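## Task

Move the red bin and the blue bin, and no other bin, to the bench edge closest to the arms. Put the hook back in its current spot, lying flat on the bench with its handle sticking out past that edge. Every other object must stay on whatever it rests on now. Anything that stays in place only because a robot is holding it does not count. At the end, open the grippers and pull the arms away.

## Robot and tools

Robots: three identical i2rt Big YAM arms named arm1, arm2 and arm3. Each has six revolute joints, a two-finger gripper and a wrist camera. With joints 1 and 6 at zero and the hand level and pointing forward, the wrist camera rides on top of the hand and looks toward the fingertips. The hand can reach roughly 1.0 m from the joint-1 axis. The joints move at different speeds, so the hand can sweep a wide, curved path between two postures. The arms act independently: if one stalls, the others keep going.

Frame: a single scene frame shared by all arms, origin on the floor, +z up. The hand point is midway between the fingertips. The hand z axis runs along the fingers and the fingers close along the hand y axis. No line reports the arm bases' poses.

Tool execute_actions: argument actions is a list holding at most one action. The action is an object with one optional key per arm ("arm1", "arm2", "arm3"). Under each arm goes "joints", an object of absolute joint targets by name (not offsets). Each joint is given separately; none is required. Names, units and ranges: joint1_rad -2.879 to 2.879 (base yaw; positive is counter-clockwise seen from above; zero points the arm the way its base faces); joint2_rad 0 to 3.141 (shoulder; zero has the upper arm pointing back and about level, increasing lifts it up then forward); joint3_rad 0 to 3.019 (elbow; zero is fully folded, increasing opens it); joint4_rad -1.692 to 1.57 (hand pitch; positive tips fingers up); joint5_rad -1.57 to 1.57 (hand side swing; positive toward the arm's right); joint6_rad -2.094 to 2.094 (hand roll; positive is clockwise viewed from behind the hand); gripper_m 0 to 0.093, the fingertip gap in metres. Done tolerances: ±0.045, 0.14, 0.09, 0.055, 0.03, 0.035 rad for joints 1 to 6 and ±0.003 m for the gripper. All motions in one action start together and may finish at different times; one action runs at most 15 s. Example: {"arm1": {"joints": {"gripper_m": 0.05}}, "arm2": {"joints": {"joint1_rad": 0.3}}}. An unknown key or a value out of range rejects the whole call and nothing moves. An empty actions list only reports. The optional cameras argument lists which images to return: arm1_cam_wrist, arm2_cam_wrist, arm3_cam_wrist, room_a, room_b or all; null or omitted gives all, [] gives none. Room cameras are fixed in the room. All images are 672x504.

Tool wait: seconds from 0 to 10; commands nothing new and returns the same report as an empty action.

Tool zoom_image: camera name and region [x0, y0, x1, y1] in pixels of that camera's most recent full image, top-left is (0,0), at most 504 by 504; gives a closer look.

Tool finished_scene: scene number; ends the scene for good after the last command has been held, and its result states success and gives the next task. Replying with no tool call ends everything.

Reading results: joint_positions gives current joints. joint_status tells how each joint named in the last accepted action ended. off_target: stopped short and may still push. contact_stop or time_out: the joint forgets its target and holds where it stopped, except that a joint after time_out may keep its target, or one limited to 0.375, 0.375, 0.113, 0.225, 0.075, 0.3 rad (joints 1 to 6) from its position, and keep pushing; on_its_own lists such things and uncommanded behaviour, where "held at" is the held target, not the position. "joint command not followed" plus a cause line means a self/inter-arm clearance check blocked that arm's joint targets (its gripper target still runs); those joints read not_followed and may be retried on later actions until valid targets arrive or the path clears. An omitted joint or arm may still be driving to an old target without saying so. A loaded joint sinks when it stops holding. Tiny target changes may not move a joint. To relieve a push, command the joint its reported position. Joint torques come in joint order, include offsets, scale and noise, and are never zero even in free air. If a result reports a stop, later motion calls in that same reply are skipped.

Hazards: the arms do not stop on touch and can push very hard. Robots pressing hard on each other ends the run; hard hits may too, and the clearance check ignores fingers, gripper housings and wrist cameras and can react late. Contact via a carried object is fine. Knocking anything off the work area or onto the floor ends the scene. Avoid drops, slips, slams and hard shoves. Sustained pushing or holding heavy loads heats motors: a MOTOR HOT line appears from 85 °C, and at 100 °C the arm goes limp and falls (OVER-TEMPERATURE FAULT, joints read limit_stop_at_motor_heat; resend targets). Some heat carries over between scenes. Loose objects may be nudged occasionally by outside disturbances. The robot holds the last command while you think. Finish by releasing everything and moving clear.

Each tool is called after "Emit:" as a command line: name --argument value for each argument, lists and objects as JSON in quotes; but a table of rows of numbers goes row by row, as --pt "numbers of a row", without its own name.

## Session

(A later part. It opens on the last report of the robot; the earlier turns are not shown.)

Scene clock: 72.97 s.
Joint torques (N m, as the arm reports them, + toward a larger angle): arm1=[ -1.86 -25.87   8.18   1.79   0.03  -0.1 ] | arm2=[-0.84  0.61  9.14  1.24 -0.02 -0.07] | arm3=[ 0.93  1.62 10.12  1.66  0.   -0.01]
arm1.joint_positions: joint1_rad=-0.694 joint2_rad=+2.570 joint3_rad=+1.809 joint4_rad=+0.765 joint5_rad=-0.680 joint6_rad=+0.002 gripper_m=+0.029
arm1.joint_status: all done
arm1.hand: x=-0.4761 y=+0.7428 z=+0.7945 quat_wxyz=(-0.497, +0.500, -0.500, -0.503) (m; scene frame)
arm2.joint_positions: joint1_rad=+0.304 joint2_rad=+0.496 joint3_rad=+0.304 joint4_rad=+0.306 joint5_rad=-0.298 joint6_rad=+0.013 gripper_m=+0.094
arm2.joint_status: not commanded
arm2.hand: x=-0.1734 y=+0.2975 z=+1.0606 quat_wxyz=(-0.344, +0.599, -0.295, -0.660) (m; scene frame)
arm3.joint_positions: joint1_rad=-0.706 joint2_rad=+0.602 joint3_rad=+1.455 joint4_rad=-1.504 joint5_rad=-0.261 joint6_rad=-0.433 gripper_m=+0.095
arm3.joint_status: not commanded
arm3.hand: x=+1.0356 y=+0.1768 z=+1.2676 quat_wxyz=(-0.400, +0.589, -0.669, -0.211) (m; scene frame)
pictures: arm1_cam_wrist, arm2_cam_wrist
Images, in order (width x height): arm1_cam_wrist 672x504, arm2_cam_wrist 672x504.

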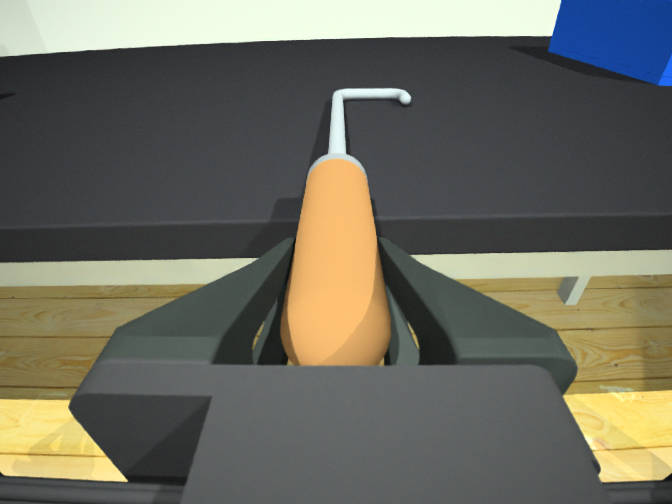

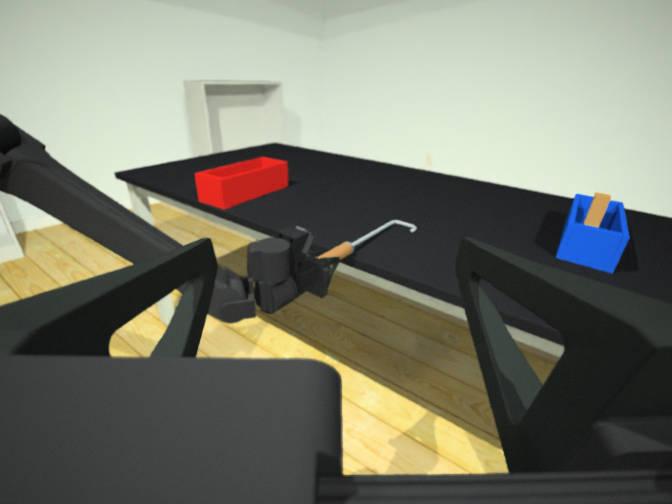

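Emit:
execute_actions --actions '[{"arm1":{"joints":{"gripper_m":0.093}}}]' --cameras '[]'

Emit:
execute_actions --actions '[{"arm1":{"joints":{"joint2_rad":1.5,"joint3_rad":1.1}}}]' --cameras '[]'

Emit:
execute_actions --actions '[{"arm1":{"joints":{"joint1_rad":-0.1,"joint2_rad":1.1,"joint3_rad":0.4,"joint5_rad":0.7}},"arm2":{"joints":{"joint2_rad":1.5,"joint3_rad":1.2,"joint4_rad":0.67,"joint5_rad":0.678}}}]' --cameras '[]'

Emit:
execute_actions --actions '[{"arm2":{"joints":{"joint1_rad":0.65,"joint2_rad":2.25,"joint3_rad":1.88}}}]' --cameras '[]'

Emit:
execute_actions --actions '[{"arm2":{"joints":{"joint2_rad":2.48}}}]' --cameras '["arm1_cam_wrist","arm2_cam_wrist"]'

Scene clock: 79.23 s.
Joint torques (N m, as the arm reports them, + toward a larger angle): arm1=[ -1.94 -26.01   8.16   1.79   0.03  -0.1 ] | arm2=[-1.01  0.5   9.    1.15  0.   -0.08] | arm3=[ 1.58  1.37  9.91  1.79  0.   -0.03]
arm1.joint_positions: joint1_rad=-0.694 joint2_rad=+2.570 joint3_rad=+1.809 joint4_rad=+0.765 joint5_rad=-0.680 joint6_rad=+0.002 gripper_m=+0.093
arm1.joint_status: all done
arm1.hand: x=-0.4761 y=+0.7428 z=+0.7945 quat_wxyz=(-0.497, +0.500, -0.500, -0.503) (m; scene frame)
arm2.joint_positions: joint1_rad=+0.304 joint2_rad=+0.496 joint3_rad=+0.304 joint4_rad=+0.306 joint5_rad=-0.298 joint6_rad=+0.013 gripper_m=+0.094
arm2.joint_status: not commanded
arm2.hand: x=-0.1734 y=+0.2975 z=+1.0606 quat_wxyz=(-0.344, +0.599, -0.295, -0.660) (m; scene frame)
arm3.joint_positions: joint1_rad=-0.706 joint2_rad=+0.602 joint3_rad=+1.455 joint4_rad=-1.504 joint5_rad=-0.261 joint6_rad=-0.433 gripper_m=+0.095
arm3.joint_status: not commanded
arm3.hand: x=+1.0356 y=+0.1768 z=+1.2676 quat_wxyz=(-0.400, +0.589, -0.669, -0.211) (m; scene frame)
pictures: none
No camera images: the call's "cameras" was empty. Leave "cameras" out to get every camera's image.

Scene clock: 80.90 s.
Joint torques (N m, as the arm reports them, + toward a larger angle): arm1=[ -1.89 -12.55   9.29   1.54   0.19  -0.07] | arm2=[-0.71  0.22  9.07  1.16 -0.04 -0.1 ] | arm3=[0.96 1.76 9.81 1.58 0.   0.01]
arm1.joint_positions: joint1_rad=-0.694 joint2_rad=+1.487 joint3_rad=+1.096 joint4_rad=+0.766 joint5_rad=-0.680 joint6_rad=+0.002 gripper_m=+0.093
arm1.joint_status: all done
arm1.hand: x=-0.6337 y=+0.5429 z=+1.2243 quat_wxyz=(-0.618, +0.478, -0.362, -0.509) (m; scene frame)
arm2.joint_positions: joint1_rad=+0.304 joint2_rad=+0.496 joint3_rad=+0.304 joint4_rad=+0.306 joint5_rad=-0.298 joint6_rad=+0.013 gripper_m=+0.094
arm2.joint_status: not commanded
arm2.hand: x=-0.1734 y=+0.2975 z=+1.0606 quat_wxyz=(-0.344, +0.599, -0.295, -0.660) (m; scene frame)
arm3.joint_positions: joint1_rad=-0.706 joint2_rad=+0.602 joint3_rad=+1.455 joint4_rad=-1.504 joint5_rad=-0.261 joint6_rad=-0.433 gripper_m=+0.095
arm3.joint_status: not commanded
arm3.hand: x=+1.0356 y=+0.1768 z=+1.2676 quat_wxyz=(-0.400, +0.589, -0.669, -0.211) (m; scene frame)
pictures: none
No camera images: the call's "cameras" was empty. Leave "cameras" out to get every camera's image.

Scene clock: 82.70 s.
Joint torques (N m, as the arm reports them, + toward a larger angle): arm1=[-1.05 -5.65  8.74  1.73  0.13 -0.1 ] | arm2=[ -0.87 -15.6   13.37   1.46   0.07  -0.08] | arm3=[ 1.14  1.87  9.98  1.64  0.01 -0.03]
arm1.joint_positions: joint1_rad=-0.106 joint2_rad=+1.098 joint3_rad=+0.386 joint4_rad=+0.766 joint5_rad=+0.698 joint6_rad=+0.002 gripper_m=+0.093
arm1.joint_status: all done
arm1.hand: x=-0.7825 y=+0.3965 z=+1.0418 quat_wxyz=(-0.659, +0.254, -0.647, -0.289) (m; scene frame)
arm2.joint_positions: joint1_rad=+0.304 joint2_rad=+1.508 joint3_rad=+1.137 joint4_rad=+0.664 joint5_rad=+0.674 joint6_rad=+0.012 gripper_m=+0.095
arm2.joint_status: all done
arm2.hand: x=-0.1187 y=+0.6217 z=+1.1703 quat_wxyz=(-0.598, +0.301, -0.544, -0.506) (m; scene frame)
arm3.joint_positions: joint1_rad=-0.706 joint2_rad=+0.602 joint3_rad=+1.455 joint4_rad=-1.504 joint5_rad=-0.261 joint6_rad=-0.433 gripper_m=+0.095
arm3.joint_status: not commanded
arm3.hand: x=+1.0356 y=+0.1768 z=+1.2676 quat_wxyz=(-0.400, +0.589, -0.669, -0.211) (m; scene frame)
pictures: none
No camera images: the call's "cameras" was empty. Leave "cameras" out to get every camera's image.

Scene clock: 84.50 s.
Joint torques (N m, as the arm reports them, + toward a larger angle): arm1=[-1.06 -5.58  8.73  1.71  0.13 -0.1 ] | arm2=[  0.1  -27.06  12.82   1.55  -0.03  -0.07] | arm3=[0.95 1.23 9.94 1.65 0.   0.02]
arm1.joint_positions: joint1_rad=-0.106 joint2_rad=+1.098 joint3_rad=+0.386 joint4_rad=+0.766 joint5_rad=+0.698 joint6_rad=+0.002 gripper_m=+0.093
arm1.joint_status: not commanded
arm1.hand: x=-0.7825 y=+0.3965 z=+1.0418 quat_wxyz=(-0.659, +0.254, -0.647, -0.289) (m; scene frame)
arm2.joint_positions: joint1_rad=+0.647 joint2_rad=+2.252 joint3_rad=+1.823 joint4_rad=+0.664 joint5_rad=+0.677 joint6_rad=+0.011 gripper_m=+0.095
arm2.joint_status: all done
arm2.hand: x=-0.4725 y=+0.7401 z=+1.0060 quat_wxyz=(-0.503, +0.412, -0.490, -0.581) (m; scene frame)
arm3.joint_positions: joint1_rad=-0.706 joint2_rad=+0.602 joint3_rad=+1.455 joint4_rad=-1.504 joint5_rad=-0.261 joint6_rad=-0.433 gripper_m=+0.095
arm3.joint_status: not commanded
arm3.hand: x=+1.0356 y=+0.1768 z=+1.2676 quat_wxyz=(-0.400, +0.589, -0.669, -0.211) (m; scene frame)
pictures: none
No camera images: the call's "cameras" was empty. Leave "cameras" out to get every camera's image.

Scene clock: 85.90 s.
Joint torques (N m, as the arm reports them, + toward a larger angle): arm1=[-1.07 -5.61  8.73  1.72  0.13 -0.1 ] | arm2=[ -0.68 -28.58  10.09   1.43   0.01  -0.06] | arm3=[ 1.09  1.86  9.79  1.82 -0.02  0.  ]
arm1.joint_positions: joint1_rad=-0.106 joint2_rad=+1.098 joint3_rad=+0.386 joint4_rad=+0.766 joint5_rad=+0.698 joint6_rad=+0.002 gripper_m=+0.093
arm1.joint_status: not commanded
arm1.hand: x=-0.7825 y=+0.3965 z=+1.0418 quat_wxyz=(-0.659, +0.254, -0.647, -0.289) (m; scene frame)
arm2.joint_positions: joint1_rad=+0.647 joint2_rad=+2.485 joint3_rad=+1.851 joint4_rad=+0.667 joint5_rad=+0.678 joint6_rad=+0.010 gripper_m=+0.095
arm2.joint_status: all done
arm2.hand: x=-0.4822 y=+0.7526 z=+0.8232 quat_wxyz=(-0.500, +0.486, -0.501, -0.513) (m; scene frame)
arm3.joint_positions: joint1_rad=-0.706 joint2_rad=+0.602 joint3_rad=+1.455 joint4_rad=-1.504 joint5_rad=-0.261 joint6_rad=-0.433 gripper_m=+0.095
arm3.joint_status: not commanded
arm3.hand: x=+1.0356 y=+0.1768 z=+1.2676 quat_wxyz=(-0.400, +0.589, -0.669, -0.211) (m; scene frame)
pictures: arm1_cam_wrist, arm2_cam_wrist
Images, in order (width x height): arm1_cam_wrist 672x504, arm2_cam_wrist 672x504.

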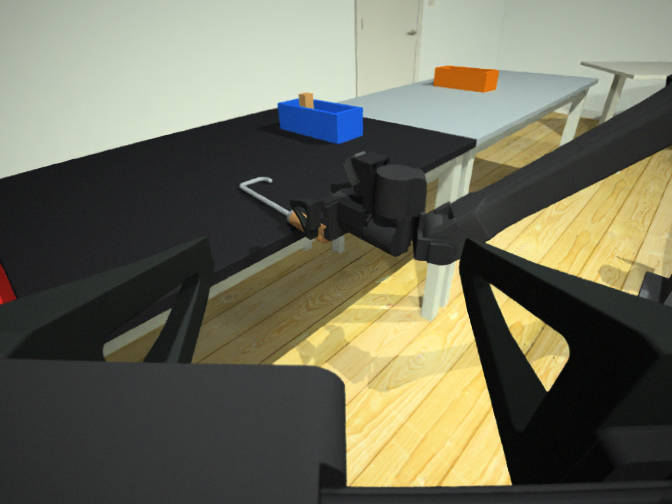

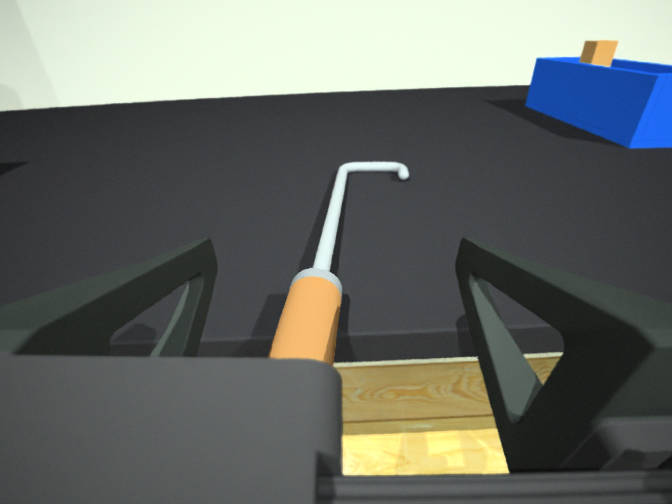

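Emit:
execute_actions --actions '[{"arm2":{"joints":{"joint1_rad":0.69,"joint5_rad":0.78,"joint2_rad":2.565,"joint4_rad":0.72}}}]' --cameras '["arm2_cam_wrist"]'

Scene clock: 90.63 s.
Joint torques (N m, as the arm reports them, + toward a larger angle): arm1=[-1.06 -5.63  8.73  1.71  0.13 -0.1 ] | arm2=[ -0.34 -28.36   9.39   1.75   0.18  -0.07] | arm3=[ 0.82  1.16  9.82  1.98 -0.01 -0.01]
arm1.joint_positions: joint1_rad=-0.106 joint2_rad=+1.098 joint3_rad=+0.386 joint4_rad=+0.766 joint5_rad=+0.698 joint6_rad=+0.002 gripper_m=+0.093
arm1.joint_status: not commanded
arm1.hand: x=-0.7825 y=+0.3965 z=+1.0418 quat_wxyz=(-0.659, +0.254, -0.647, -0.289) (m; scene frame)
arm2.joint_positions: joint1_rad=+0.691 joint2_rad=+2.565 joint3_rad=+1.851 joint4_rad=+0.708 joint5_rad=+0.776 joint6_rad=+0.010 gripper_m=+0.095
arm2.joint_status: all done
arm2.hand: x=-0.4944 y=+0.7268 z=+0.7640 quat_wxyz=(-0.512, +0.486, -0.516, -0.486) (m; scene frame)
arm3.joint_positions: joint1_rad=-0.706 joint2_rad=+0.602 joint3_rad=+1.455 joint4_rad=-1.504 joint5_rad=-0.261 joint6_rad=-0.433 gripper_m=+0.095
arm3.joint_status: not commanded
arm3.hand: x=+1.0356 y=+0.1768 z=+1.2676 quat_wxyz=(-0.400, +0.589, -0.669, -0.211) (m; scene frame)
pictures: arm2_cam_wrist
Images, in order (width x height): arm2_cam_wrist 672x504.

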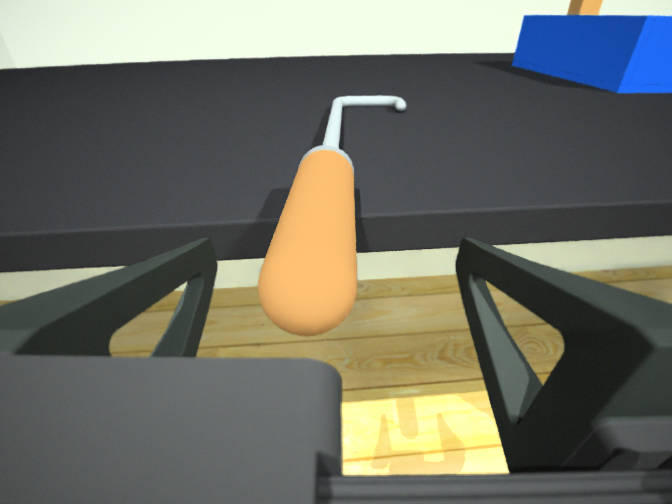

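Emit:
execute_actions --actions '[{"arm2":{"joints":{"joint1_rad":0.672,"joint2_rad":2.61,"joint3_rad":1.99,"joint4_rad":0.655,"gripper_m":0.065}}}]' --cameras '["arm2_cam_wrist"]'

Scene clock: 93.87 s.
Joint torques (N m, as the arm reports them, + toward a larger angle): arm1=[-1.05 -5.61  8.72  1.71  0.13 -0.1 ] | arm2=[ -1.16 -27.68  11.85   1.19   0.16  -0.07] | arm3=[ 0.77  1.55  9.75  1.56  0.01 -0.02]
arm1.joint_positions: joint1_rad=-0.106 joint2_rad=+1.098 joint3_rad=+0.386 joint4_rad=+0.766 joint5_rad=+0.698 joint6_rad=+0.002 gripper_m=+0.093
arm1.joint_status: not commanded
arm1.hand: x=-0.7825 y=+0.3965 z=+1.0418 quat_wxyz=(-0.659, +0.254, -0.647, -0.289) (m; scene frame)
arm2.joint_positions: joint1_rad=+0.680 joint2_rad=+2.595 joint3_rad=+1.934 joint4_rad=+0.662 joint5_rad=+0.776 joint6_rad=+0.010 gripper_m=+0.065
arm2.joint_status: all done
arm2.hand: x=-0.4971 y=+0.7452 z=+0.7698 quat_wxyz=(-0.515, +0.480, -0.519, -0.485) (m; scene frame)
arm3.joint_positions: joint1_rad=-0.706 joint2_rad=+0.602 joint3_rad=+1.455 joint4_rad=-1.504 joint5_rad=-0.261 joint6_rad=-0.433 gripper_m=+0.095
arm3.joint_status: not commanded
arm3.hand: x=+1.0356 y=+0.1768 z=+1.2676 quat_wxyz=(-0.400, +0.589, -0.669, -0.211) (m; scene frame)
pictures: arm2_cam_wrist
Images, in order (width x height): arm2_cam_wrist 672x504.

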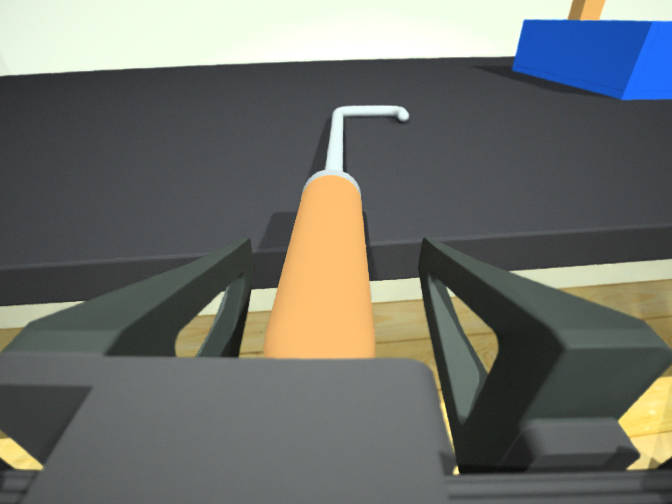

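Emit:
execute_actions --actions '[{"arm2":{"joints":{"joint4_rad":0.63,"gripper_m":0}}}]' --cameras '[]'

Emit:
execute_actions --actions '[{"arm2":{"joints":{"joint2_rad":2.47,"joint6_rad":0.8}}}]' --cameras '[]'

Emit:
execute_actions --actions '[{"arm2":{"joints":{"joint2_rad":2.16,"joint3_rad":1.86,"joint4_rad":0.4,"joint6_rad":1.57}}}]' --cameras '[]'

Emit:
execute_actions --actions '[{"arm2":{"joints":{"joint1_rad":-0.045,"joint5_rad":0}}}]' --cameras '["arm1_cam_wrist","arm2_cam_wrist"]'

Scene clock: 99.50 s.
Joint torques (N m, as the arm reports them, + toward a larger angle): arm1=[-1.06 -5.59  8.73  1.72  0.13 -0.1 ] | arm2=[ -1.16 -27.92  11.74   0.98   0.13  -0.05] | arm3=[ 0.6   1.19  9.89  1.56  0.01 -0.02]
arm1.joint_positions: joint1_rad=-0.106 joint2_rad=+1.098 joint3_rad=+0.386 joint4_rad=+0.766 joint5_rad=+0.698 joint6_rad=+0.002 gripper_m=+0.093
arm1.joint_status: not commanded
arm1.hand: x=-0.7825 y=+0.3965 z=+1.0418 quat_wxyz=(-0.659, +0.254, -0.647, -0.289) (m; scene frame)
arm2.joint_positions: joint1_rad=+0.680 joint2_rad=+2.595 joint3_rad=+1.935 joint4_rad=+0.639 joint5_rad=+0.778 joint6_rad=+0.010 gripper_m=+0.029
arm2.joint_status: gripper_m off_target (ended at +0.029, target +0.000); the others done
arm2.hand: x=-0.4969 y=+0.7452 z=+0.7656 quat_wxyz=(-0.515, +0.488, -0.519, -0.477) (m; scene frame)
arm3.joint_positions: joint1_rad=-0.706 joint2_rad=+0.602 joint3_rad=+1.455 joint4_rad=-1.504 joint5_rad=-0.261 joint6_rad=-0.433 gripper_m=+0.095
arm3.joint_status: not commanded
arm3.hand: x=+1.0356 y=+0.1768 z=+1.2676 quat_wxyz=(-0.400, +0.589, -0.669, -0.211) (m; scene frame)
pictures: none
No camera images: the call's "cameras" was empty. Leave "cameras" out to get every camera's image.

Scene clock: 101.23 s.
Joint torques (N m, as the arm reports them, + toward a larger angle): arm1=[-1.06 -5.59  8.74  1.71  0.13 -0.1 ] | arm2=[ -1.31 -32.19  12.16   2.06   0.04   0.17] | arm3=[ 1.21  1.28  9.86  1.66 -0.03  0.  ]
arm1.joint_positions: joint1_rad=-0.106 joint2_rad=+1.098 joint3_rad=+0.386 joint4_rad=+0.766 joint5_rad=+0.698 joint6_rad=+0.002 gripper_m=+0.093
arm1.joint_status: not commanded
arm1.hand: x=-0.7825 y=+0.3965 z=+1.0418 quat_wxyz=(-0.659, +0.254, -0.647, -0.289) (m; scene frame)
arm2.joint_positions: joint1_rad=+0.680 joint2_rad=+2.508 joint3_rad=+1.935 joint4_rad=+0.609 joint5_rad=+0.779 joint6_rad=+0.782 gripper_m=+0.029
arm2.joint_status: all done
arm2.hand: x=-0.5002 y=+0.7498 z=+0.8345 quat_wxyz=(-0.291, +0.238, -0.657, -0.654) (m; scene frame)
arm3.joint_positions: joint1_rad=-0.706 joint2_rad=+0.602 joint3_rad=+1.455 joint4_rad=-1.504 joint5_rad=-0.261 joint6_rad=-0.433 gripper_m=+0.095
arm3.joint_status: not commanded
arm3.hand: x=+1.0356 y=+0.1768 z=+1.2676 quat_wxyz=(-0.400, +0.589, -0.669, -0.211) (m; scene frame)
pictures: none
No camera images: the call's "cameras" was empty. Leave "cameras" out to get every camera's image.

Scene clock: 102.97 s.
Joint torques (N m, as the arm reports them, + toward a larger angle): arm1=[-1.07 -5.59  8.73  1.71  0.13 -0.1 ] | arm2=[ -0.74 -30.54  10.5    2.04   0.07   0.16] | arm3=[0.59 1.75 9.78 1.79 0.02 0.02]
arm1.joint_positions: joint1_rad=-0.106 joint2_rad=+1.098 joint3_rad=+0.386 joint4_rad=+0.766 joint5_rad=+0.698 joint6_rad=+0.002 gripper_m=+0.093
arm1.joint_status: not commanded
arm1.hand: x=-0.7825 y=+0.3965 z=+1.0418 quat_wxyz=(-0.659, +0.254, -0.647, -0.289) (m; scene frame)
arm2.joint_positions: joint1_rad=+0.678 joint2_rad=+2.197 joint3_rad=+1.837 joint4_rad=+0.376 joint5_rad=+0.778 joint6_rad=+1.548 gripper_m=+0.029
arm2.joint_status: all done
arm2.hand: x=-0.4788 y=+0.7265 z=+1.0014 quat_wxyz=(-0.030, -0.021, -0.703, -0.711) (m; scene frame)
arm3.joint_positions: joint1_rad=-0.706 joint2_rad=+0.602 joint3_rad=+1.455 joint4_rad=-1.504 joint5_rad=-0.261 joint6_rad=-0.433 gripper_m=+0.095
arm3.joint_status: not commanded
arm3.hand: x=+1.0356 y=+0.1768 z=+1.2676 quat_wxyz=(-0.400, +0.589, -0.669, -0.211) (m; scene frame)
pictures: none
No camera images: the call's "cameras" was empty. Leave "cameras" out to get every camera's image.

Scene clock: 105.47 s.
Joint torques (N m, as the arm reports them, + toward a larger angle): arm1=[-1.08 -5.59  8.73  1.71  0.13 -0.1 ] | arm2=[ -0.08 -30.37  10.71   2.55   0.03   0.12] | arm3=[ 0.81  1.82  9.96  1.76  0.05 -0.01]
arm1.joint_positions: joint1_rad=-0.106 joint2_rad=+1.098 joint3_rad=+0.386 joint4_rad=+0.766 joint5_rad=+0.698 joint6_rad=+0.002 gripper_m=+0.093
arm1.joint_status: not commanded
arm1.hand: x=-0.7825 y=+0.3965 z=+1.0418 quat_wxyz=(-0.659, +0.254, -0.647, -0.289) (m; scene frame)
arm2.joint_positions: joint1_rad=-0.053 joint2_rad=+2.197 joint3_rad=+1.837 joint4_rad=+0.372 joint5_rad=+0.000 joint6_rad=+1.550 gripper_m=+0.029
arm2.joint_status: all done
arm2.hand: x=+0.0055 y=+0.9013 z=+1.0015 quat_wxyz=(-0.017, -0.001, -0.703, -0.711) (m; scene frame)
arm3.joint_positions: joint1_rad=-0.706 joint2_rad=+0.602 joint3_rad=+1.455 joint4_rad=-1.504 joint5_rad=-0.261 joint6_rad=-0.433 gripper_m=+0.095
arm3.joint_status: not commanded
arm3.hand: x=+1.0356 y=+0.1768 z=+1.2676 quat_wxyz=(-0.400, +0.589, -0.669, -0.211) (m; scene frame)
pictures: arm1_cam_wrist, arm2_cam_wrist
Images, in order (width x height): arm1_cam_wrist 672x504, arm2_cam_wrist 672x504.

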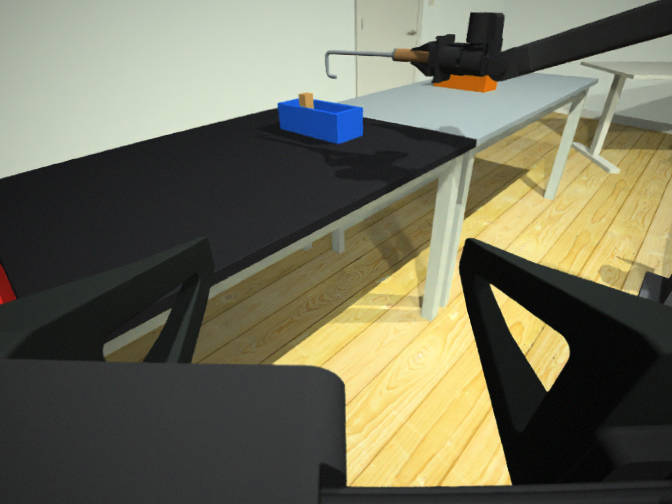

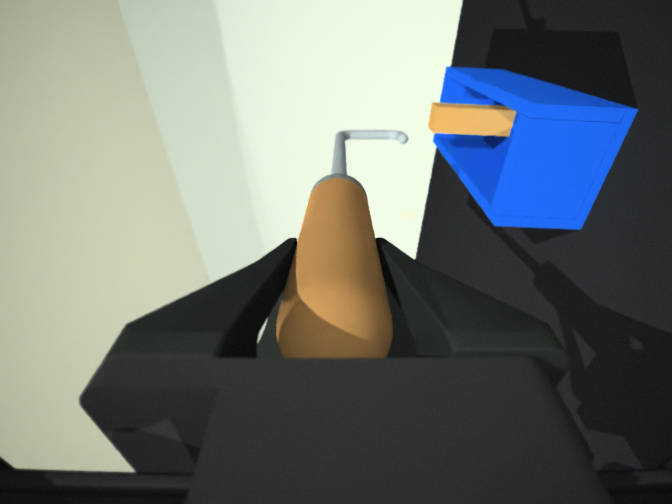

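Emit:
execute_actions --actions '[{"arm2":{"joints":{"joint4_rad":0.14}}}]' --cameras '["arm2_cam_wrist"]'

Emit:
execute_actions --actions '[{"arm2":{"joints":{"joint2_rad":2.01,"joint3_rad":1.645}}}]' --cameras '["arm1_cam_wrist"]'

Emit:
execute_actions --actions '[{"arm2":{"joints":{"joint2_rad":1.86,"joint3_rad":1.455}}}]' --cameras '[]'

Emit:
execute_actions --actions '[{"arm2":{"joints":{"joint2_rad":1.68,"joint3_rad":1.235}}}]' --cameras '[]'

Emit:
execute_actions --actions '[{"arm2":{"joints":{"joint2_rad":1.46,"joint3_rad":0.99}}}]' --cameras '["arm1_cam_wrist","arm2_cam_wrist"]'

Scene clock: 111.83 s.
Joint torques (N m, as the arm reports them, + toward a larger angle): arm1=[-1.08 -5.6   8.74  1.72  0.13 -0.1 ] | arm2=[  0.35 -30.57  10.82   2.45   0.05   0.13] | arm3=[ 0.84  1.37  9.87  1.7   0.   -0.03]
arm1.joint_positions: joint1_rad=-0.106 joint2_rad=+1.098 joint3_rad=+0.386 joint4_rad=+0.766 joint5_rad=+0.698 joint6_rad=+0.002 gripper_m=+0.093
arm1.joint_status: not commanded
arm1.hand: x=-0.7825 y=+0.3965 z=+1.0418 quat_wxyz=(-0.659, +0.254, -0.647, -0.289) (m; scene frame)
arm2.joint_positions: joint1_rad=-0.053 joint2_rad=+2.198 joint3_rad=+1.837 joint4_rad=+0.113 joint5_rad=+0.000 joint6_rad=+1.550 gripper_m=+0.029
arm2.joint_status: all done
arm2.hand: x=+0.0054 y=+0.8937 z=+0.9380 quat_wxyz=(-0.014, -0.001, -0.789, -0.614) (m; scene frame)
arm3.joint_positions: joint1_rad=-0.706 joint2_rad=+0.602 joint3_rad=+1.455 joint4_rad=-1.504 joint5_rad=-0.261 joint6_rad=-0.433 gripper_m=+0.095
arm3.joint_status: not commanded
arm3.hand: x=+1.0356 y=+0.1768 z=+1.2676 quat_wxyz=(-0.400, +0.589, -0.669, -0.211) (m; scene frame)
pictures: arm2_cam_wrist
Images, in order (width x height): arm2_cam_wrist 672x504.

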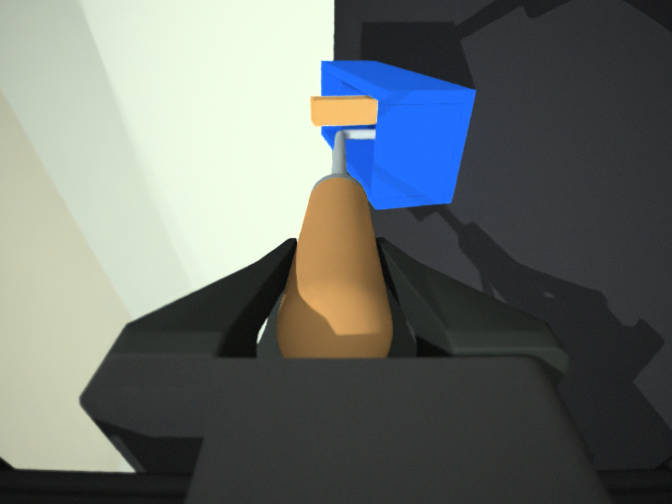

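Scene clock: 112.83 s.
Joint torques (N m, as the arm reports them, + toward a larger angle): arm1=[-1.08 -5.62  8.73  1.72  0.13 -0.1 ] | arm2=[  0.08 -28.71   9.53   2.44   0.08   0.09] | arm3=[ 1.28  1.69  9.84  1.81 -0.03 -0.02]
arm1.joint_positions: joint1_rad=-0.106 joint2_rad=+1.098 joint3_rad=+0.386 joint4_rad=+0.766 joint5_rad=+0.698 joint6_rad=+0.002 gripper_m=+0.093
arm1.joint_status: not commanded
arm1.hand: x=-0.7825 y=+0.3965 z=+1.0418 quat_wxyz=(-0.659, +0.254, -0.647, -0.289) (m; scene frame)
arm2.joint_positions: joint1_rad=-0.053 joint2_rad=+2.056 joint3_rad=+1.637 joint4_rad=+0.112 joint5_rad=+0.000 joint6_rad=+1.552 gripper_m=+0.029
arm2.joint_status: all done
arm2.hand: x=+0.0041 y=+0.8408 z=+0.9397 quat_wxyz=(-0.013, -0.002, -0.807, -0.590) (m; scene frame)
arm3.joint_positions: joint1_rad=-0.706 joint2_rad=+0.602 joint3_rad=+1.455 joint4_rad=-1.504 joint5_rad=-0.261 joint6_rad=-0.433 gripper_m=+0.095
arm3.joint_status: not commanded
arm3.hand: x=+1.0356 y=+0.1768 z=+1.2676 quat_wxyz=(-0.400, +0.589, -0.669, -0.211) (m; scene frame)
pictures: arm1_cam_wrist
Images, in order (width x height): arm1_cam_wrist 672x504.

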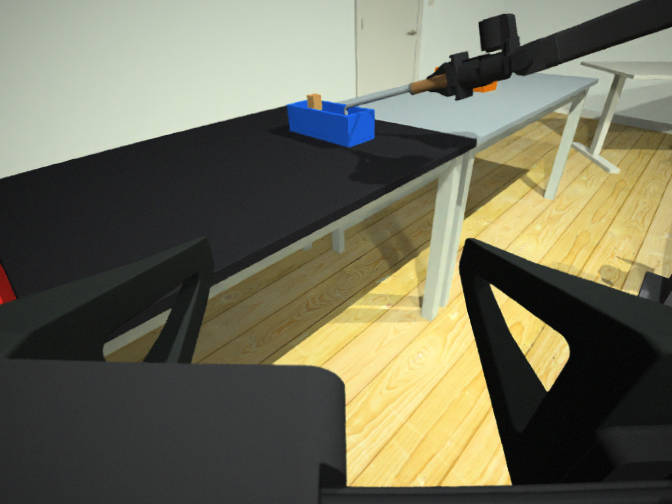

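Scene clock: 113.83 s.
Joint torques (N m, as the arm reports them, + toward a larger angle): arm1=[-1.08 -5.58  8.74  1.72  0.13 -0.1 ] | arm2=[ -0.05 -25.92   9.46   2.54   0.08   0.12] | arm3=[ 0.93  1.4   9.8   1.79 -0.01 -0.03]
arm1.joint_positions: joint1_rad=-0.106 joint2_rad=+1.098 joint3_rad=+0.386 joint4_rad=+0.766 joint5_rad=+0.698 joint6_rad=+0.002 gripper_m=+0.093
arm1.joint_status: not commanded
arm1.hand: x=-0.7825 y=+0.3965 z=+1.0418 quat_wxyz=(-0.659, +0.254, -0.647, -0.289) (m; scene frame)
arm2.joint_positions: joint1_rad=-0.053 joint2_rad=+1.902 joint3_rad=+1.444 joint4_rad=+0.112 joint5_rad=+0.000 joint6_rad=+1.553 gripper_m=+0.029
arm2.joint_status: all done
arm2.hand: x=+0.0026 y=+0.7821 z=+0.9504 quat_wxyz=(-0.013, -0.003, -0.818, -0.575) (m; scene frame)
arm3.joint_positions: joint1_rad=-0.706 joint2_rad=+0.602 joint3_rad=+1.455 joint4_rad=-1.504 joint5_rad=-0.261 joint6_rad=-0.433 gripper_m=+0.095
arm3.joint_status: not commanded
arm3.hand: x=+1.0356 y=+0.1768 z=+1.2676 quat_wxyz=(-0.400, +0.589, -0.669, -0.211) (m; scene frame)
pictures: none
No camera images: the call's "cameras" was empty. Leave "cameras" out to get every camera's image.

Scene clock: 114.83 s.
Joint torques (N m, as the arm reports them, + toward a larger angle): arm1=[-1.07 -5.58  8.73  1.72  0.13 -0.1 ] | arm2=[ -0.01 -21.71   9.36   2.5    0.06   0.09] | arm3=[ 0.98  1.51  9.84  1.68  0.01 -0.03]
arm1.joint_positions: joint1_rad=-0.106 joint2_rad=+1.098 joint3_rad=+0.386 joint4_rad=+0.766 joint5_rad=+0.698 joint6_rad=+0.002 gripper_m=+0.093
arm1.joint_status: not commanded
arm1.hand: x=-0.7825 y=+0.3965 z=+1.0418 quat_wxyz=(-0.659, +0.254, -0.647, -0.289) (m; scene frame)
arm2.joint_positions: joint1_rad=-0.053 joint2_rad=+1.714 joint3_rad=+1.225 joint4_rad=+0.111 joint5_rad=+0.000 joint6_rad=+1.554 gripper_m=+0.029
arm2.joint_status: all done
arm2.hand: x=+0.0007 y=+0.7077 z=+0.9614 quat_wxyz=(-0.012, -0.003, -0.827, -0.561) (m; scene frame)
arm3.joint_positions: joint1_rad=-0.706 joint2_rad=+0.602 joint3_rad=+1.455 joint4_rad=-1.504 joint5_rad=-0.261 joint6_rad=-0.433 gripper_m=+0.095
arm3.joint_status: not commanded
arm3.hand: x=+1.0356 y=+0.1768 z=+1.2676 quat_wxyz=(-0.400, +0.589, -0.669, -0.211) (m; scene frame)
pictures: none
No camera images: the call's "cameras" was empty. Leave "cameras" out to get every camera's image.

Scene clock: 115.83 s.
Joint torques (N m, as the arm reports them, + toward a larger angle): arm1=[-1.07 -5.61  8.73  1.72  0.13 -0.1 ] | arm2=[  0.03 -16.88   9.48   2.51   0.09   0.09] | arm3=[ 1.21  1.21  9.89  1.74  0.02 -0.04]
arm1.joint_positions: joint1_rad=-0.106 joint2_rad=+1.098 joint3_rad=+0.386 joint4_rad=+0.766 joint5_rad=+0.698 joint6_rad=+0.002 gripper_m=+0.093
arm1.joint_status: not commanded
arm1.hand: x=-0.7825 y=+0.3965 z=+1.0418 quat_wxyz=(-0.659, +0.254, -0.647, -0.289) (m; scene frame)
arm2.joint_positions: joint1_rad=-0.053 joint2_rad=+1.488 joint3_rad=+0.978 joint4_rad=+0.111 joint5_rad=+0.000 joint6_rad=+1.554 gripper_m=+0.029
arm2.joint_status: all done
arm2.hand: x=-0.0015 y=+0.6172 z=+0.9676 quat_wxyz=(-0.012, -0.003, -0.833, -0.553) (m; scene frame)
arm3.joint_positions: joint1_rad=-0.706 joint2_rad=+0.602 joint3_rad=+1.455 joint4_rad=-1.504 joint5_rad=-0.261 joint6_rad=-0.433 gripper_m=+0.095
arm3.joint_status: not commanded
arm3.hand: x=+1.0356 y=+0.1768 z=+1.2676 quat_wxyz=(-0.400, +0.589, -0.669, -0.211) (m; scene frame)
pictures: arm1_cam_wrist, arm2_cam_wrist
Images, in order (width x height): arm1_cam_wrist 672x504, arm2_cam_wrist 672x504.

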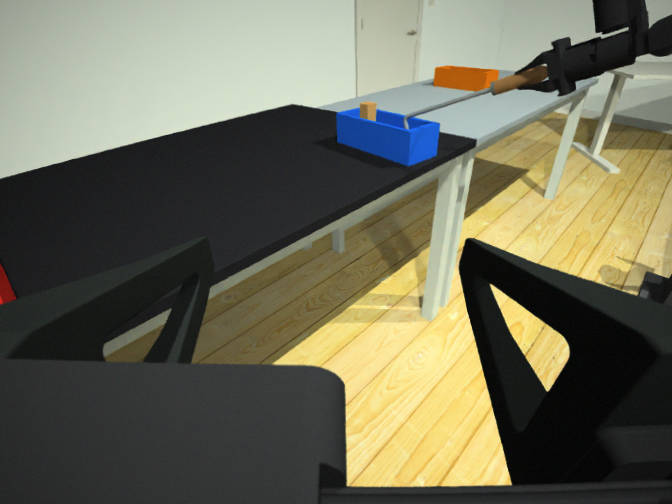

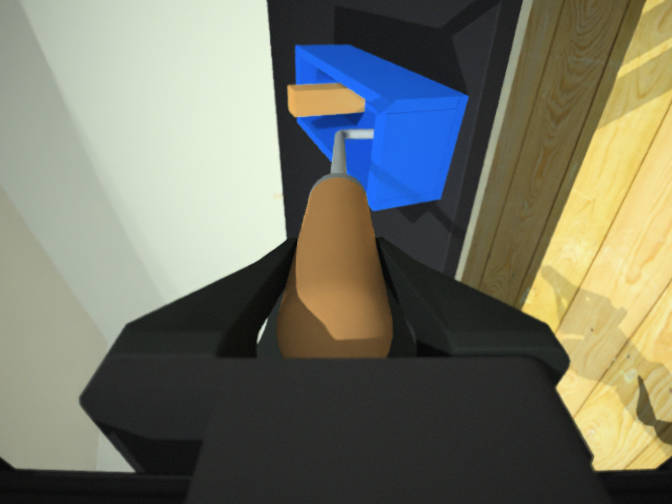

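Emit:
execute_actions --actions '[{"arm2":{"joints":{"joint2_rad":1.415,"joint3_rad":0.945}}}]' --cameras '["arm2_cam_wrist"]'

Emit:
execute_actions --actions '[{"arm2":{"joints":{"joint2_rad":1.3,"joint4_rad":0.33}}}]' --cameras '[]'

Emit:
execute_actions --actions '[{"arm2":{"joints":{"joint1_rad":0.68,"joint5_rad":0.778,"joint4_rad":0.56,"joint3_rad":1.3}}}]' --cameras '[]'

Emit:
execute_actions --actions '[{"arm2":{"joints":{"joint2_rad":2.4,"joint3_rad":2.03,"joint6_rad":0}}}]' --cameras '["arm2_cam_wrist"]'

Scene clock: 119.93 s.
Joint torques (N m, as the arm reports them, + toward a larger angle): arm1=[-1.08 -5.6   8.73  1.72  0.13 -0.1 ] | arm2=[  0.19 -17.58   9.29   2.48   0.09   0.08] | arm3=[ 0.77  1.28  9.95  1.69  0.04 -0.04]
arm1.joint_positions: joint1_rad=-0.106 joint2_rad=+1.098 joint3_rad=+0.386 joint4_rad=+0.766 joint5_rad=+0.698 joint6_rad=+0.002 gripper_m=+0.093
arm1.joint_status: not commanded
arm1.hand: x=-0.7825 y=+0.3965 z=+1.0418 quat_wxyz=(-0.659, +0.254, -0.647, -0.289) (m; scene frame)
arm2.joint_positions: joint1_rad=-0.053 joint2_rad=+1.456 joint3_rad=+0.934 joint4_rad=+0.111 joint5_rad=+0.000 joint6_rad=+1.554 gripper_m=+0.029
arm2.joint_status: all done
arm2.hand: x=-0.0019 y=+0.6013 z=+0.9613 quat_wxyz=(-0.012, -0.003, -0.837, -0.547) (m; scene frame)
arm3.joint_positions: joint1_rad=-0.706 joint2_rad=+0.602 joint3_rad=+1.455 joint4_rad=-1.504 joint5_rad=-0.261 joint6_rad=-0.433 gripper_m=+0.095
arm3.joint_status: not commanded
arm3.hand: x=+1.0356 y=+0.1768 z=+1.2676 quat_wxyz=(-0.400, +0.589, -0.669, -0.211) (m; scene frame)
pictures: arm2_cam_wrist
Images, in order (width x height): arm2_cam_wrist 672x504.

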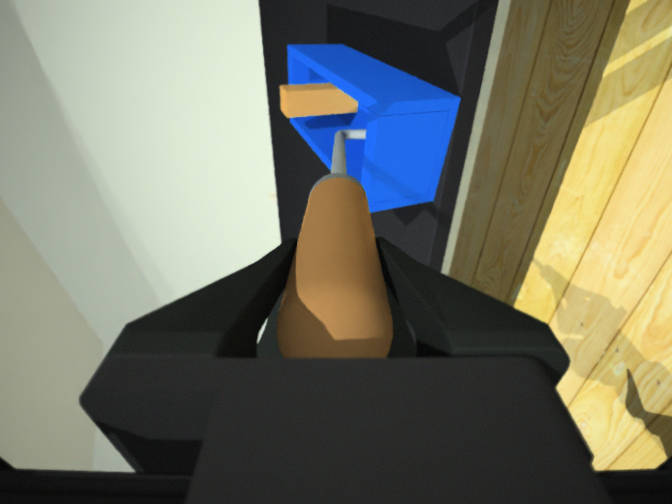

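Scene clock: 121.13 s.
Joint torques (N m, as the arm reports them, + toward a larger angle): arm1=[-1.1  -5.6   8.73  1.72  0.13 -0.1 ] | arm2=[  0.19 -14.11  11.08   2.85   0.07   0.09] | arm3=[ 1.08  1.11  9.79  1.66 -0.03 -0.01]
arm1.joint_positions: joint1_rad=-0.106 joint2_rad=+1.098 joint3_rad=+0.386 joint4_rad=+0.766 joint5_rad=+0.698 joint6_rad=+0.002 gripper_m=+0.093
arm1.joint_status: not commanded
arm1.hand: x=-0.7825 y=+0.3965 z=+1.0418 quat_wxyz=(-0.659, +0.254, -0.647, -0.289) (m; scene frame)
arm2.joint_positions: joint1_rad=-0.053 joint2_rad=+1.324 joint3_rad=+0.917 joint4_rad=+0.293 joint5_rad=+0.000 joint6_rad=+1.554 gripper_m=+0.029
arm2.joint_status: all done
arm2.hand: x=-0.0024 y=+0.5893 z=+1.0706 quat_wxyz=(-0.014, -0.003, -0.747, -0.665) (m; scene frame)
arm3.joint_positions: joint1_rad=-0.706 joint2_rad=+0.602 joint3_rad=+1.455 joint4_rad=-1.504 joint5_rad=-0.261 joint6_rad=-0.433 gripper_m=+0.095
arm3.joint_status: not commanded
arm3.hand: x=+1.0356 y=+0.1768 z=+1.2676 quat_wxyz=(-0.400, +0.589, -0.669, -0.211) (m; scene frame)
pictures: none
No camera images: the call's "cameras" was empty. Leave "cameras" out to get every camera's image.

Scene clock: 122.57 s.
Joint torques (N m, as the arm reports them, + toward a larger angle): arm1=[-1.06 -5.6   8.73  1.71  0.13 -0.1 ] | arm2=[ -0.79 -14.16  13.89   2.04  -0.46   0.09] | arm3=[ 1.35  1.83  9.83  1.78  0.01 -0.05]
arm1.joint_positions: joint1_rad=-0.106 joint2_rad=+1.098 joint3_rad=+0.386 joint4_rad=+0.766 joint5_rad=+0.698 joint6_rad=+0.002 gripper_m=+0.093
arm1.joint_status: not commanded
arm1.hand: x=-0.7825 y=+0.3965 z=+1.0418 quat_wxyz=(-0.659, +0.254, -0.647, -0.289) (m; scene frame)
arm2.joint_positions: joint1_rad=+0.687 joint2_rad=+1.320 joint3_rad=+1.234 joint4_rad=+0.532 joint5_rad=+0.786 joint6_rad=+1.554 gripper_m=+0.029
arm2.joint_status: all done
arm2.hand: x=-0.2870 y=+0.4950 z=+1.3014 quat_wxyz=(+0.075, -0.126, -0.576, -0.804) (m; scene frame)
arm3.joint_positions: joint1_rad=-0.706 joint2_rad=+0.602 joint3_rad=+1.455 joint4_rad=-1.504 joint5_rad=-0.261 joint6_rad=-0.433 gripper_m=+0.095
arm3.joint_status: not commanded
arm3.hand: x=+1.0356 y=+0.1768 z=+1.2676 quat_wxyz=(-0.400, +0.589, -0.669, -0.211) (m; scene frame)
pictures: none
No camera images: the call's "cameras" was empty. Leave "cameras" out to get every camera's image.

Scene clock: 124.87 s.
Joint torques (N m, as the arm reports them, + toward a larger angle): arm1=[-1.07 -5.58  8.73  1.71  0.13 -0.1 ] | arm2=[ -1.05 -32.04  14.68   2.5    0.1   -0.14] | arm3=[ 1.17  1.41  9.72  1.56 -0.02  0.  ]
arm1.joint_positions: joint1_rad=-0.106 joint2_rad=+1.098 joint3_rad=+0.386 joint4_rad=+0.766 joint5_rad=+0.698 joint6_rad=+0.002 gripper_m=+0.093
arm1.joint_status: not commanded
arm1.hand: x=-0.7825 y=+0.3965 z=+1.0418 quat_wxyz=(-0.659, +0.254, -0.647, -0.289) (m; scene frame)
arm2.joint_positions: joint1_rad=+0.687 joint2_rad=+2.436 joint3_rad=+1.945 joint4_rad=+0.527 joint5_rad=+0.776 joint6_rad=+0.016 gripper_m=+0.029
arm2.joint_status: all done
arm2.hand: x=-0.5085 y=+0.7484 z=+0.8863 quat_wxyz=(-0.512, +0.468, -0.518, -0.501) (m; scene frame)
arm3.joint_positions: joint1_rad=-0.706 joint2_rad=+0.602 joint3_rad=+1.455 joint4_rad=-1.504 joint5_rad=-0.261 joint6_rad=-0.433 gripper_m=+0.095
arm3.joint_status: not commanded
arm3.hand: x=+1.0356 y=+0.1768 z=+1.2676 quat_wxyz=(-0.400, +0.589, -0.669, -0.211) (m; scene frame)
pictures: arm2_cam_wrist
Images, in order (width x height): arm2_cam_wrist 672x504.

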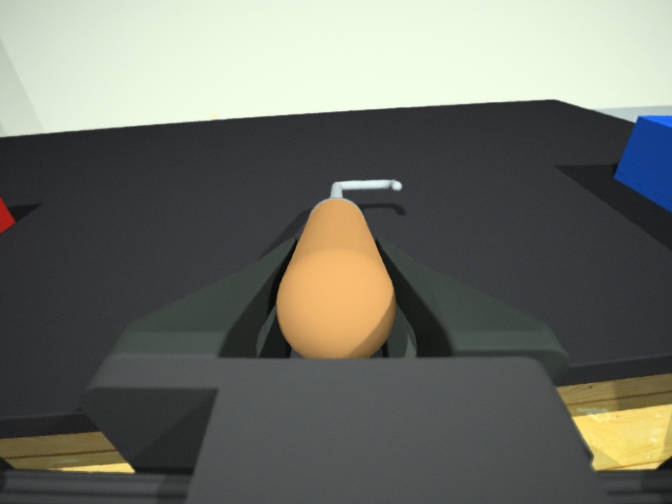

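Emit:
execute_actions --actions '[{"arm2":{"joints":{"joint2_rad":2.585,"joint3_rad":1.97,"joint4_rad":0.655}}}]' --cameras '["arm2_cam_wrist"]'

Emit:
execute_actions --actions '[{"arm2":{"joints":{"gripper_m":0.093}}}]' --cameras '[]'

Emit:
execute_actions --actions '[{"arm2":{"joints":{"joint2_rad":1.5,"joint3_rad":1.2}}}]' --cameras '[]'

Emit:
execute_actions --actions '[{"arm2":{"joints":{"joint1_rad":0,"joint2_rad":0.5,"joint3_rad":0.5}},"arm1":{"joints":{"joint1_rad":-0.3,"joint2_rad":1.5,"joint3_rad":1.1,"joint5_rad":-0.67}}}]' --cameras '[]'

Emit:
execute_actions --actions '[{"arm1":{"joints":{"joint1_rad":-0.685,"joint2_rad":2.3,"joint3_rad":1.85}}}]' --cameras '[]'

Emit:
execute_actions --actions '[{"arm1":{"joints":{"joint2_rad":2.555}}}]' --cameras '["arm1_cam_wrist"]'

Scene clock: 134.70 s.
Joint torques (N m, as the arm reports them, + toward a larger angle): arm1=[-1.06 -5.58  8.73  1.71  0.13 -0.1 ] | arm2=[ -0.9  -30.43   9.54   1.26   0.09  -0.05] | arm3=[ 0.49  1.48  9.65  1.79  0.   -0.04]
arm1.joint_positions: joint1_rad=-0.106 joint2_rad=+1.098 joint3_rad=+0.386 joint4_rad=+0.766 joint5_rad=+0.698 joint6_rad=+0.002 gripper_m=+0.093
arm1.joint_status: not commanded
arm1.hand: x=-0.7825 y=+0.3965 z=+1.0418 quat_wxyz=(-0.659, +0.254, -0.647, -0.289) (m; scene frame)
arm2.joint_positions: joint1_rad=+0.687 joint2_rad=+2.600 joint3_rad=+1.945 joint4_rad=+0.655 joint5_rad=+0.776 joint6_rad=+0.009 gripper_m=+0.029
arm2.joint_status: all done
arm2.hand: x=-0.5036 y=+0.7435 z=+0.7701 quat_wxyz=(-0.513, +0.482, -0.517, -0.487) (m; scene frame)
arm3.joint_positions: joint1_rad=-0.706 joint2_rad=+0.602 joint3_rad=+1.455 joint4_rad=-1.504 joint5_rad=-0.261 joint6_rad=-0.433 gripper_m=+0.095
arm3.joint_status: not commanded
arm3.hand: x=+1.0356 y=+0.1768 z=+1.2676 quat_wxyz=(-0.400, +0.589, -0.669, -0.211) (m; scene frame)
pictures: arm2_cam_wrist
Images, in order (width x height): arm2_cam_wrist 672x504.

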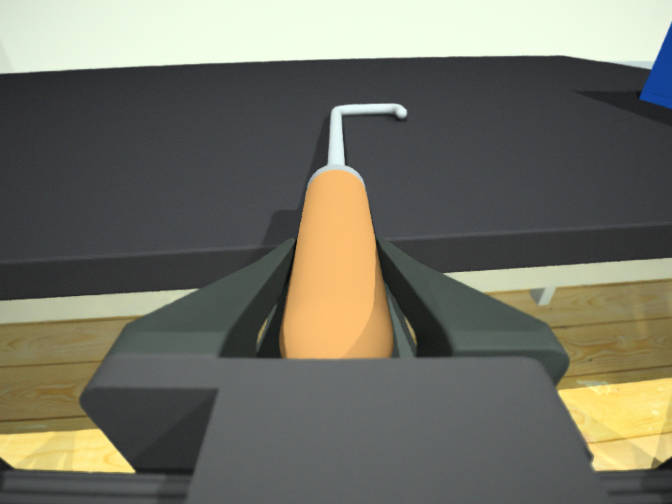

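Scene clock: 135.40 s.
Joint torques (N m, as the arm reports them, + toward a larger angle): arm1=[-1.07 -5.6   8.73  1.72  0.14 -0.1 ] | arm2=[ -0.96 -30.2    9.61   1.4    0.11  -0.05] | arm3=[ 0.43  1.44  9.76  1.75  0.   -0.01]
arm1.joint_positions: joint1_rad=-0.106 joint2_rad=+1.098 joint3_rad=+0.386 joint4_rad=+0.766 joint5_rad=+0.698 joint6_rad=+0.002 gripper_m=+0.093
arm1.joint_status: not commanded
arm1.hand: x=-0.7825 y=+0.3965 z=+1.0418 quat_wxyz=(-0.659, +0.254, -0.647, -0.289) (m; scene frame)
arm2.joint_positions: joint1_rad=+0.687 joint2_rad=+2.598 joint3_rad=+1.945 joint4_rad=+0.655 joint5_rad=+0.776 joint6_rad=+0.009 gripper_m=+0.093
arm2.joint_status: all done
arm2.hand: x=-0.5037 y=+0.7436 z=+0.7714 quat_wxyz=(-0.513, +0.482, -0.517, -0.487) (m; scene frame)
arm3.joint_positions: joint1_rad=-0.706 joint2_rad=+0.602 joint3_rad=+1.455 joint4_rad=-1.504 joint5_rad=-0.261 joint6_rad=-0.433 gripper_m=+0.095
arm3.joint_status: not commanded
arm3.hand: x=+1.0356 y=+0.1768 z=+1.2676 quat_wxyz=(-0.400, +0.589, -0.669, -0.211) (m; scene frame)
pictures: none
No camera images: the call's "cameras" was empty. Leave "cameras" out to get every camera's image.

Scene clock: 137.20 s.
Joint torques (N m, as the arm reports them, + toward a larger angle): arm1=[-1.06 -5.59  8.73  1.72  0.13 -0.1 ] | arm2=[ -0.91 -14.92   8.01   1.14  -0.07  -0.06] | arm3=[ 1.    1.45  9.85  1.77 -0.02 -0.03]
arm1.joint_positions: joint1_rad=-0.106 joint2_rad=+1.098 joint3_rad=+0.386 joint4_rad=+0.766 joint5_rad=+0.698 joint6_rad=+0.002 gripper_m=+0.093
arm1.joint_status: not commanded
arm1.hand: x=-0.7825 y=+0.3965 z=+1.0418 quat_wxyz=(-0.659, +0.254, -0.647, -0.289) (m; scene frame)
arm2.joint_positions: joint1_rad=+0.687 joint2_rad=+1.492 joint3_rad=+1.212 joint4_rad=+0.655 joint5_rad=+0.776 joint6_rad=+0.009 gripper_m=+0.093
arm2.joint_status: all done
arm2.hand: x=-0.3264 y=+0.5390 z=+1.2153 quat_wxyz=(-0.509, +0.343, -0.502, -0.610) (m; scene frame)
arm3.joint_positions: joint1_rad=-0.706 joint2_rad=+0.602 joint3_rad=+1.455 joint4_rad=-1.504 joint5_rad=-0.261 joint6_rad=-0.433 gripper_m=+0.095
arm3.joint_status: not commanded
arm3.hand: x=+1.0356 y=+0.1768 z=+1.2676 quat_wxyz=(-0.400, +0.589, -0.669, -0.211) (m; scene frame)
pictures: none
No camera images: the call's "cameras" was empty. Leave "cameras" out to get every camera's image.

Scene clock: 138.87 s.
Joint torques (N m, as the arm reports them, + toward a larger angle): arm1=[ -1.15 -13.89  11.72   1.58   0.07  -0.07] | arm2=[-1.02  1.11  8.03  0.9  -0.28 -0.09] | arm3=[ 0.81  2.08  9.76  1.56 -0.01  0.  ]
arm1.joint_positions: joint1_rad=-0.305 joint2_rad=+1.506 joint3_rad=+1.062 joint4_rad=+0.766 joint5_rad=-0.668 joint6_rad=+0.002 gripper_m=+0.093
arm1.joint_status: all done
arm1.hand: x=-0.8579 y=+0.6171 z=+1.1963 quat_wxyz=(-0.496, +0.543, -0.285, -0.615) (m; scene frame)
arm2.joint_positions: joint1_rad=+0.006 joint2_rad=+0.498 joint3_rad=+0.513 joint4_rad=+0.655 joint5_rad=+0.779 joint6_rad=+0.009 gripper_m=+0.093
arm2.joint_status: all done
arm2.hand: x=+0.0945 y=+0.2609 z=+1.2349 quat_wxyz=(-0.696, +0.050, -0.526, -0.487) (m; scene frame)
arm3.joint_positions: joint1_rad=-0.706 joint2_rad=+0.602 joint3_rad=+1.455 joint4_rad=-1.504 joint5_rad=-0.261 joint6_rad=-0.433 gripper_m=+0.095
arm3.joint_status: not commanded
arm3.hand: x=+1.0356 y=+0.1768 z=+1.2676 quat_wxyz=(-0.400, +0.589, -0.669, -0.211) (m; scene frame)
pictures: none
No camera images: the call's "cameras" was empty. Leave "cameras" out to get every camera's image.

Scene clock: 140.53 s.
Joint torques (N m, as the arm reports them, + toward a larger angle): arm1=[ -1.95 -26.32  12.22   1.66   0.1   -0.08] | arm2=[-0.82  0.64  7.9   0.71 -0.27 -0.12] | arm3=[ 0.82  1.91  9.94  1.54  0.   -0.04]
arm1.joint_positions: joint1_rad=-0.680 joint2_rad=+2.324 joint3_rad=+1.801 joint4_rad=+0.766 joint5_rad=-0.669 joint6_rad=+0.002 gripper_m=+0.093
arm1.joint_status: all done
arm1.hand: x=-0.4827 y=+0.7511 z=+0.9981 quat_wxyz=(-0.576, +0.487, -0.412, -0.511) (m; scene frame)
arm2.joint_positions: joint1_rad=+0.006 joint2_rad=+0.498 joint3_rad=+0.513 joint4_rad=+0.655 joint5_rad=+0.779 joint6_rad=+0.009 gripper_m=+0.093
arm2.joint_status: not commanded
arm2.hand: x=+0.0945 y=+0.2609 z=+1.2349 quat_wxyz=(-0.696, +0.050, -0.526, -0.487) (m; scene frame)
arm3.joint_positions: joint1_rad=-0.706 joint2_rad=+0.602 joint3_rad=+1.455 joint4_rad=-1.504 joint5_rad=-0.261 joint6_rad=-0.433 gripper_m=+0.095
arm3.joint_status: not commanded
arm3.hand: x=+1.0356 y=+0.1768 z=+1.2676 quat_wxyz=(-0.400, +0.589, -0.669, -0.211) (m; scene frame)
pictures: none
No camera images: the call's "cameras" was empty. Leave "cameras" out to get every camera's image.

Scene clock: 141.90 s.
Joint torques (N m, as the arm reports them, + toward a larger angle): arm1=[ -1.84 -27.11   9.37   1.77  -0.02  -0.09] | arm2=[-1.2   1.16  7.86  0.85 -0.28 -0.11] | arm3=[ 0.94  0.93  9.82  1.62  0.   -0.01]
arm1.joint_positions: joint1_rad=-0.680 joint2_rad=+2.580 joint3_rad=+1.823 joint4_rad=+0.766 joint5_rad=-0.669 joint6_rad=+0.002 gripper_m=+0.093
arm1.joint_status: all done
arm1.hand: x=-0.4834 y=+0.7513 z=+0.7928 quat_wxyz=(-0.498, +0.501, -0.497, -0.504) (m; scene frame)
arm2.joint_positions: joint1_rad=+0.006 joint2_rad=+0.498 joint3_rad=+0.513 joint4_rad=+0.655 joint5_rad=+0.779 joint6_rad=+0.009 gripper_m=+0.093
arm2.joint_status: not commanded
arm2.hand: x=+0.0945 y=+0.2609 z=+1.2349 quat_wxyz=(-0.696, +0.050, -0.526, -0.487) (m; scene frame)
arm3.joint_positions: joint1_rad=-0.706 joint2_rad=+0.602 joint3_rad=+1.455 joint4_rad=-1.504 joint5_rad=-0.261 joint6_rad=-0.433 gripper_m=+0.095
arm3.joint_status: not commanded
arm3.hand: x=+1.0356 y=+0.1768 z=+1.2676 quat_wxyz=(-0.400, +0.589, -0.669, -0.211) (m; scene frame)
pictures: arm1_cam_wrist
Images, in order (width x height): arm1_cam_wrist 672x504.

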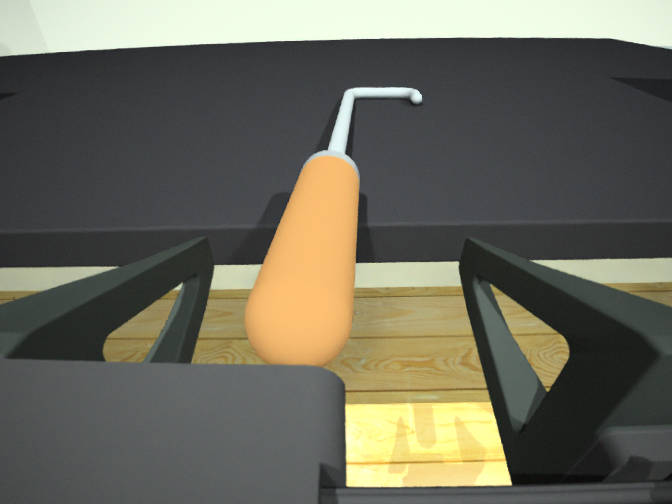

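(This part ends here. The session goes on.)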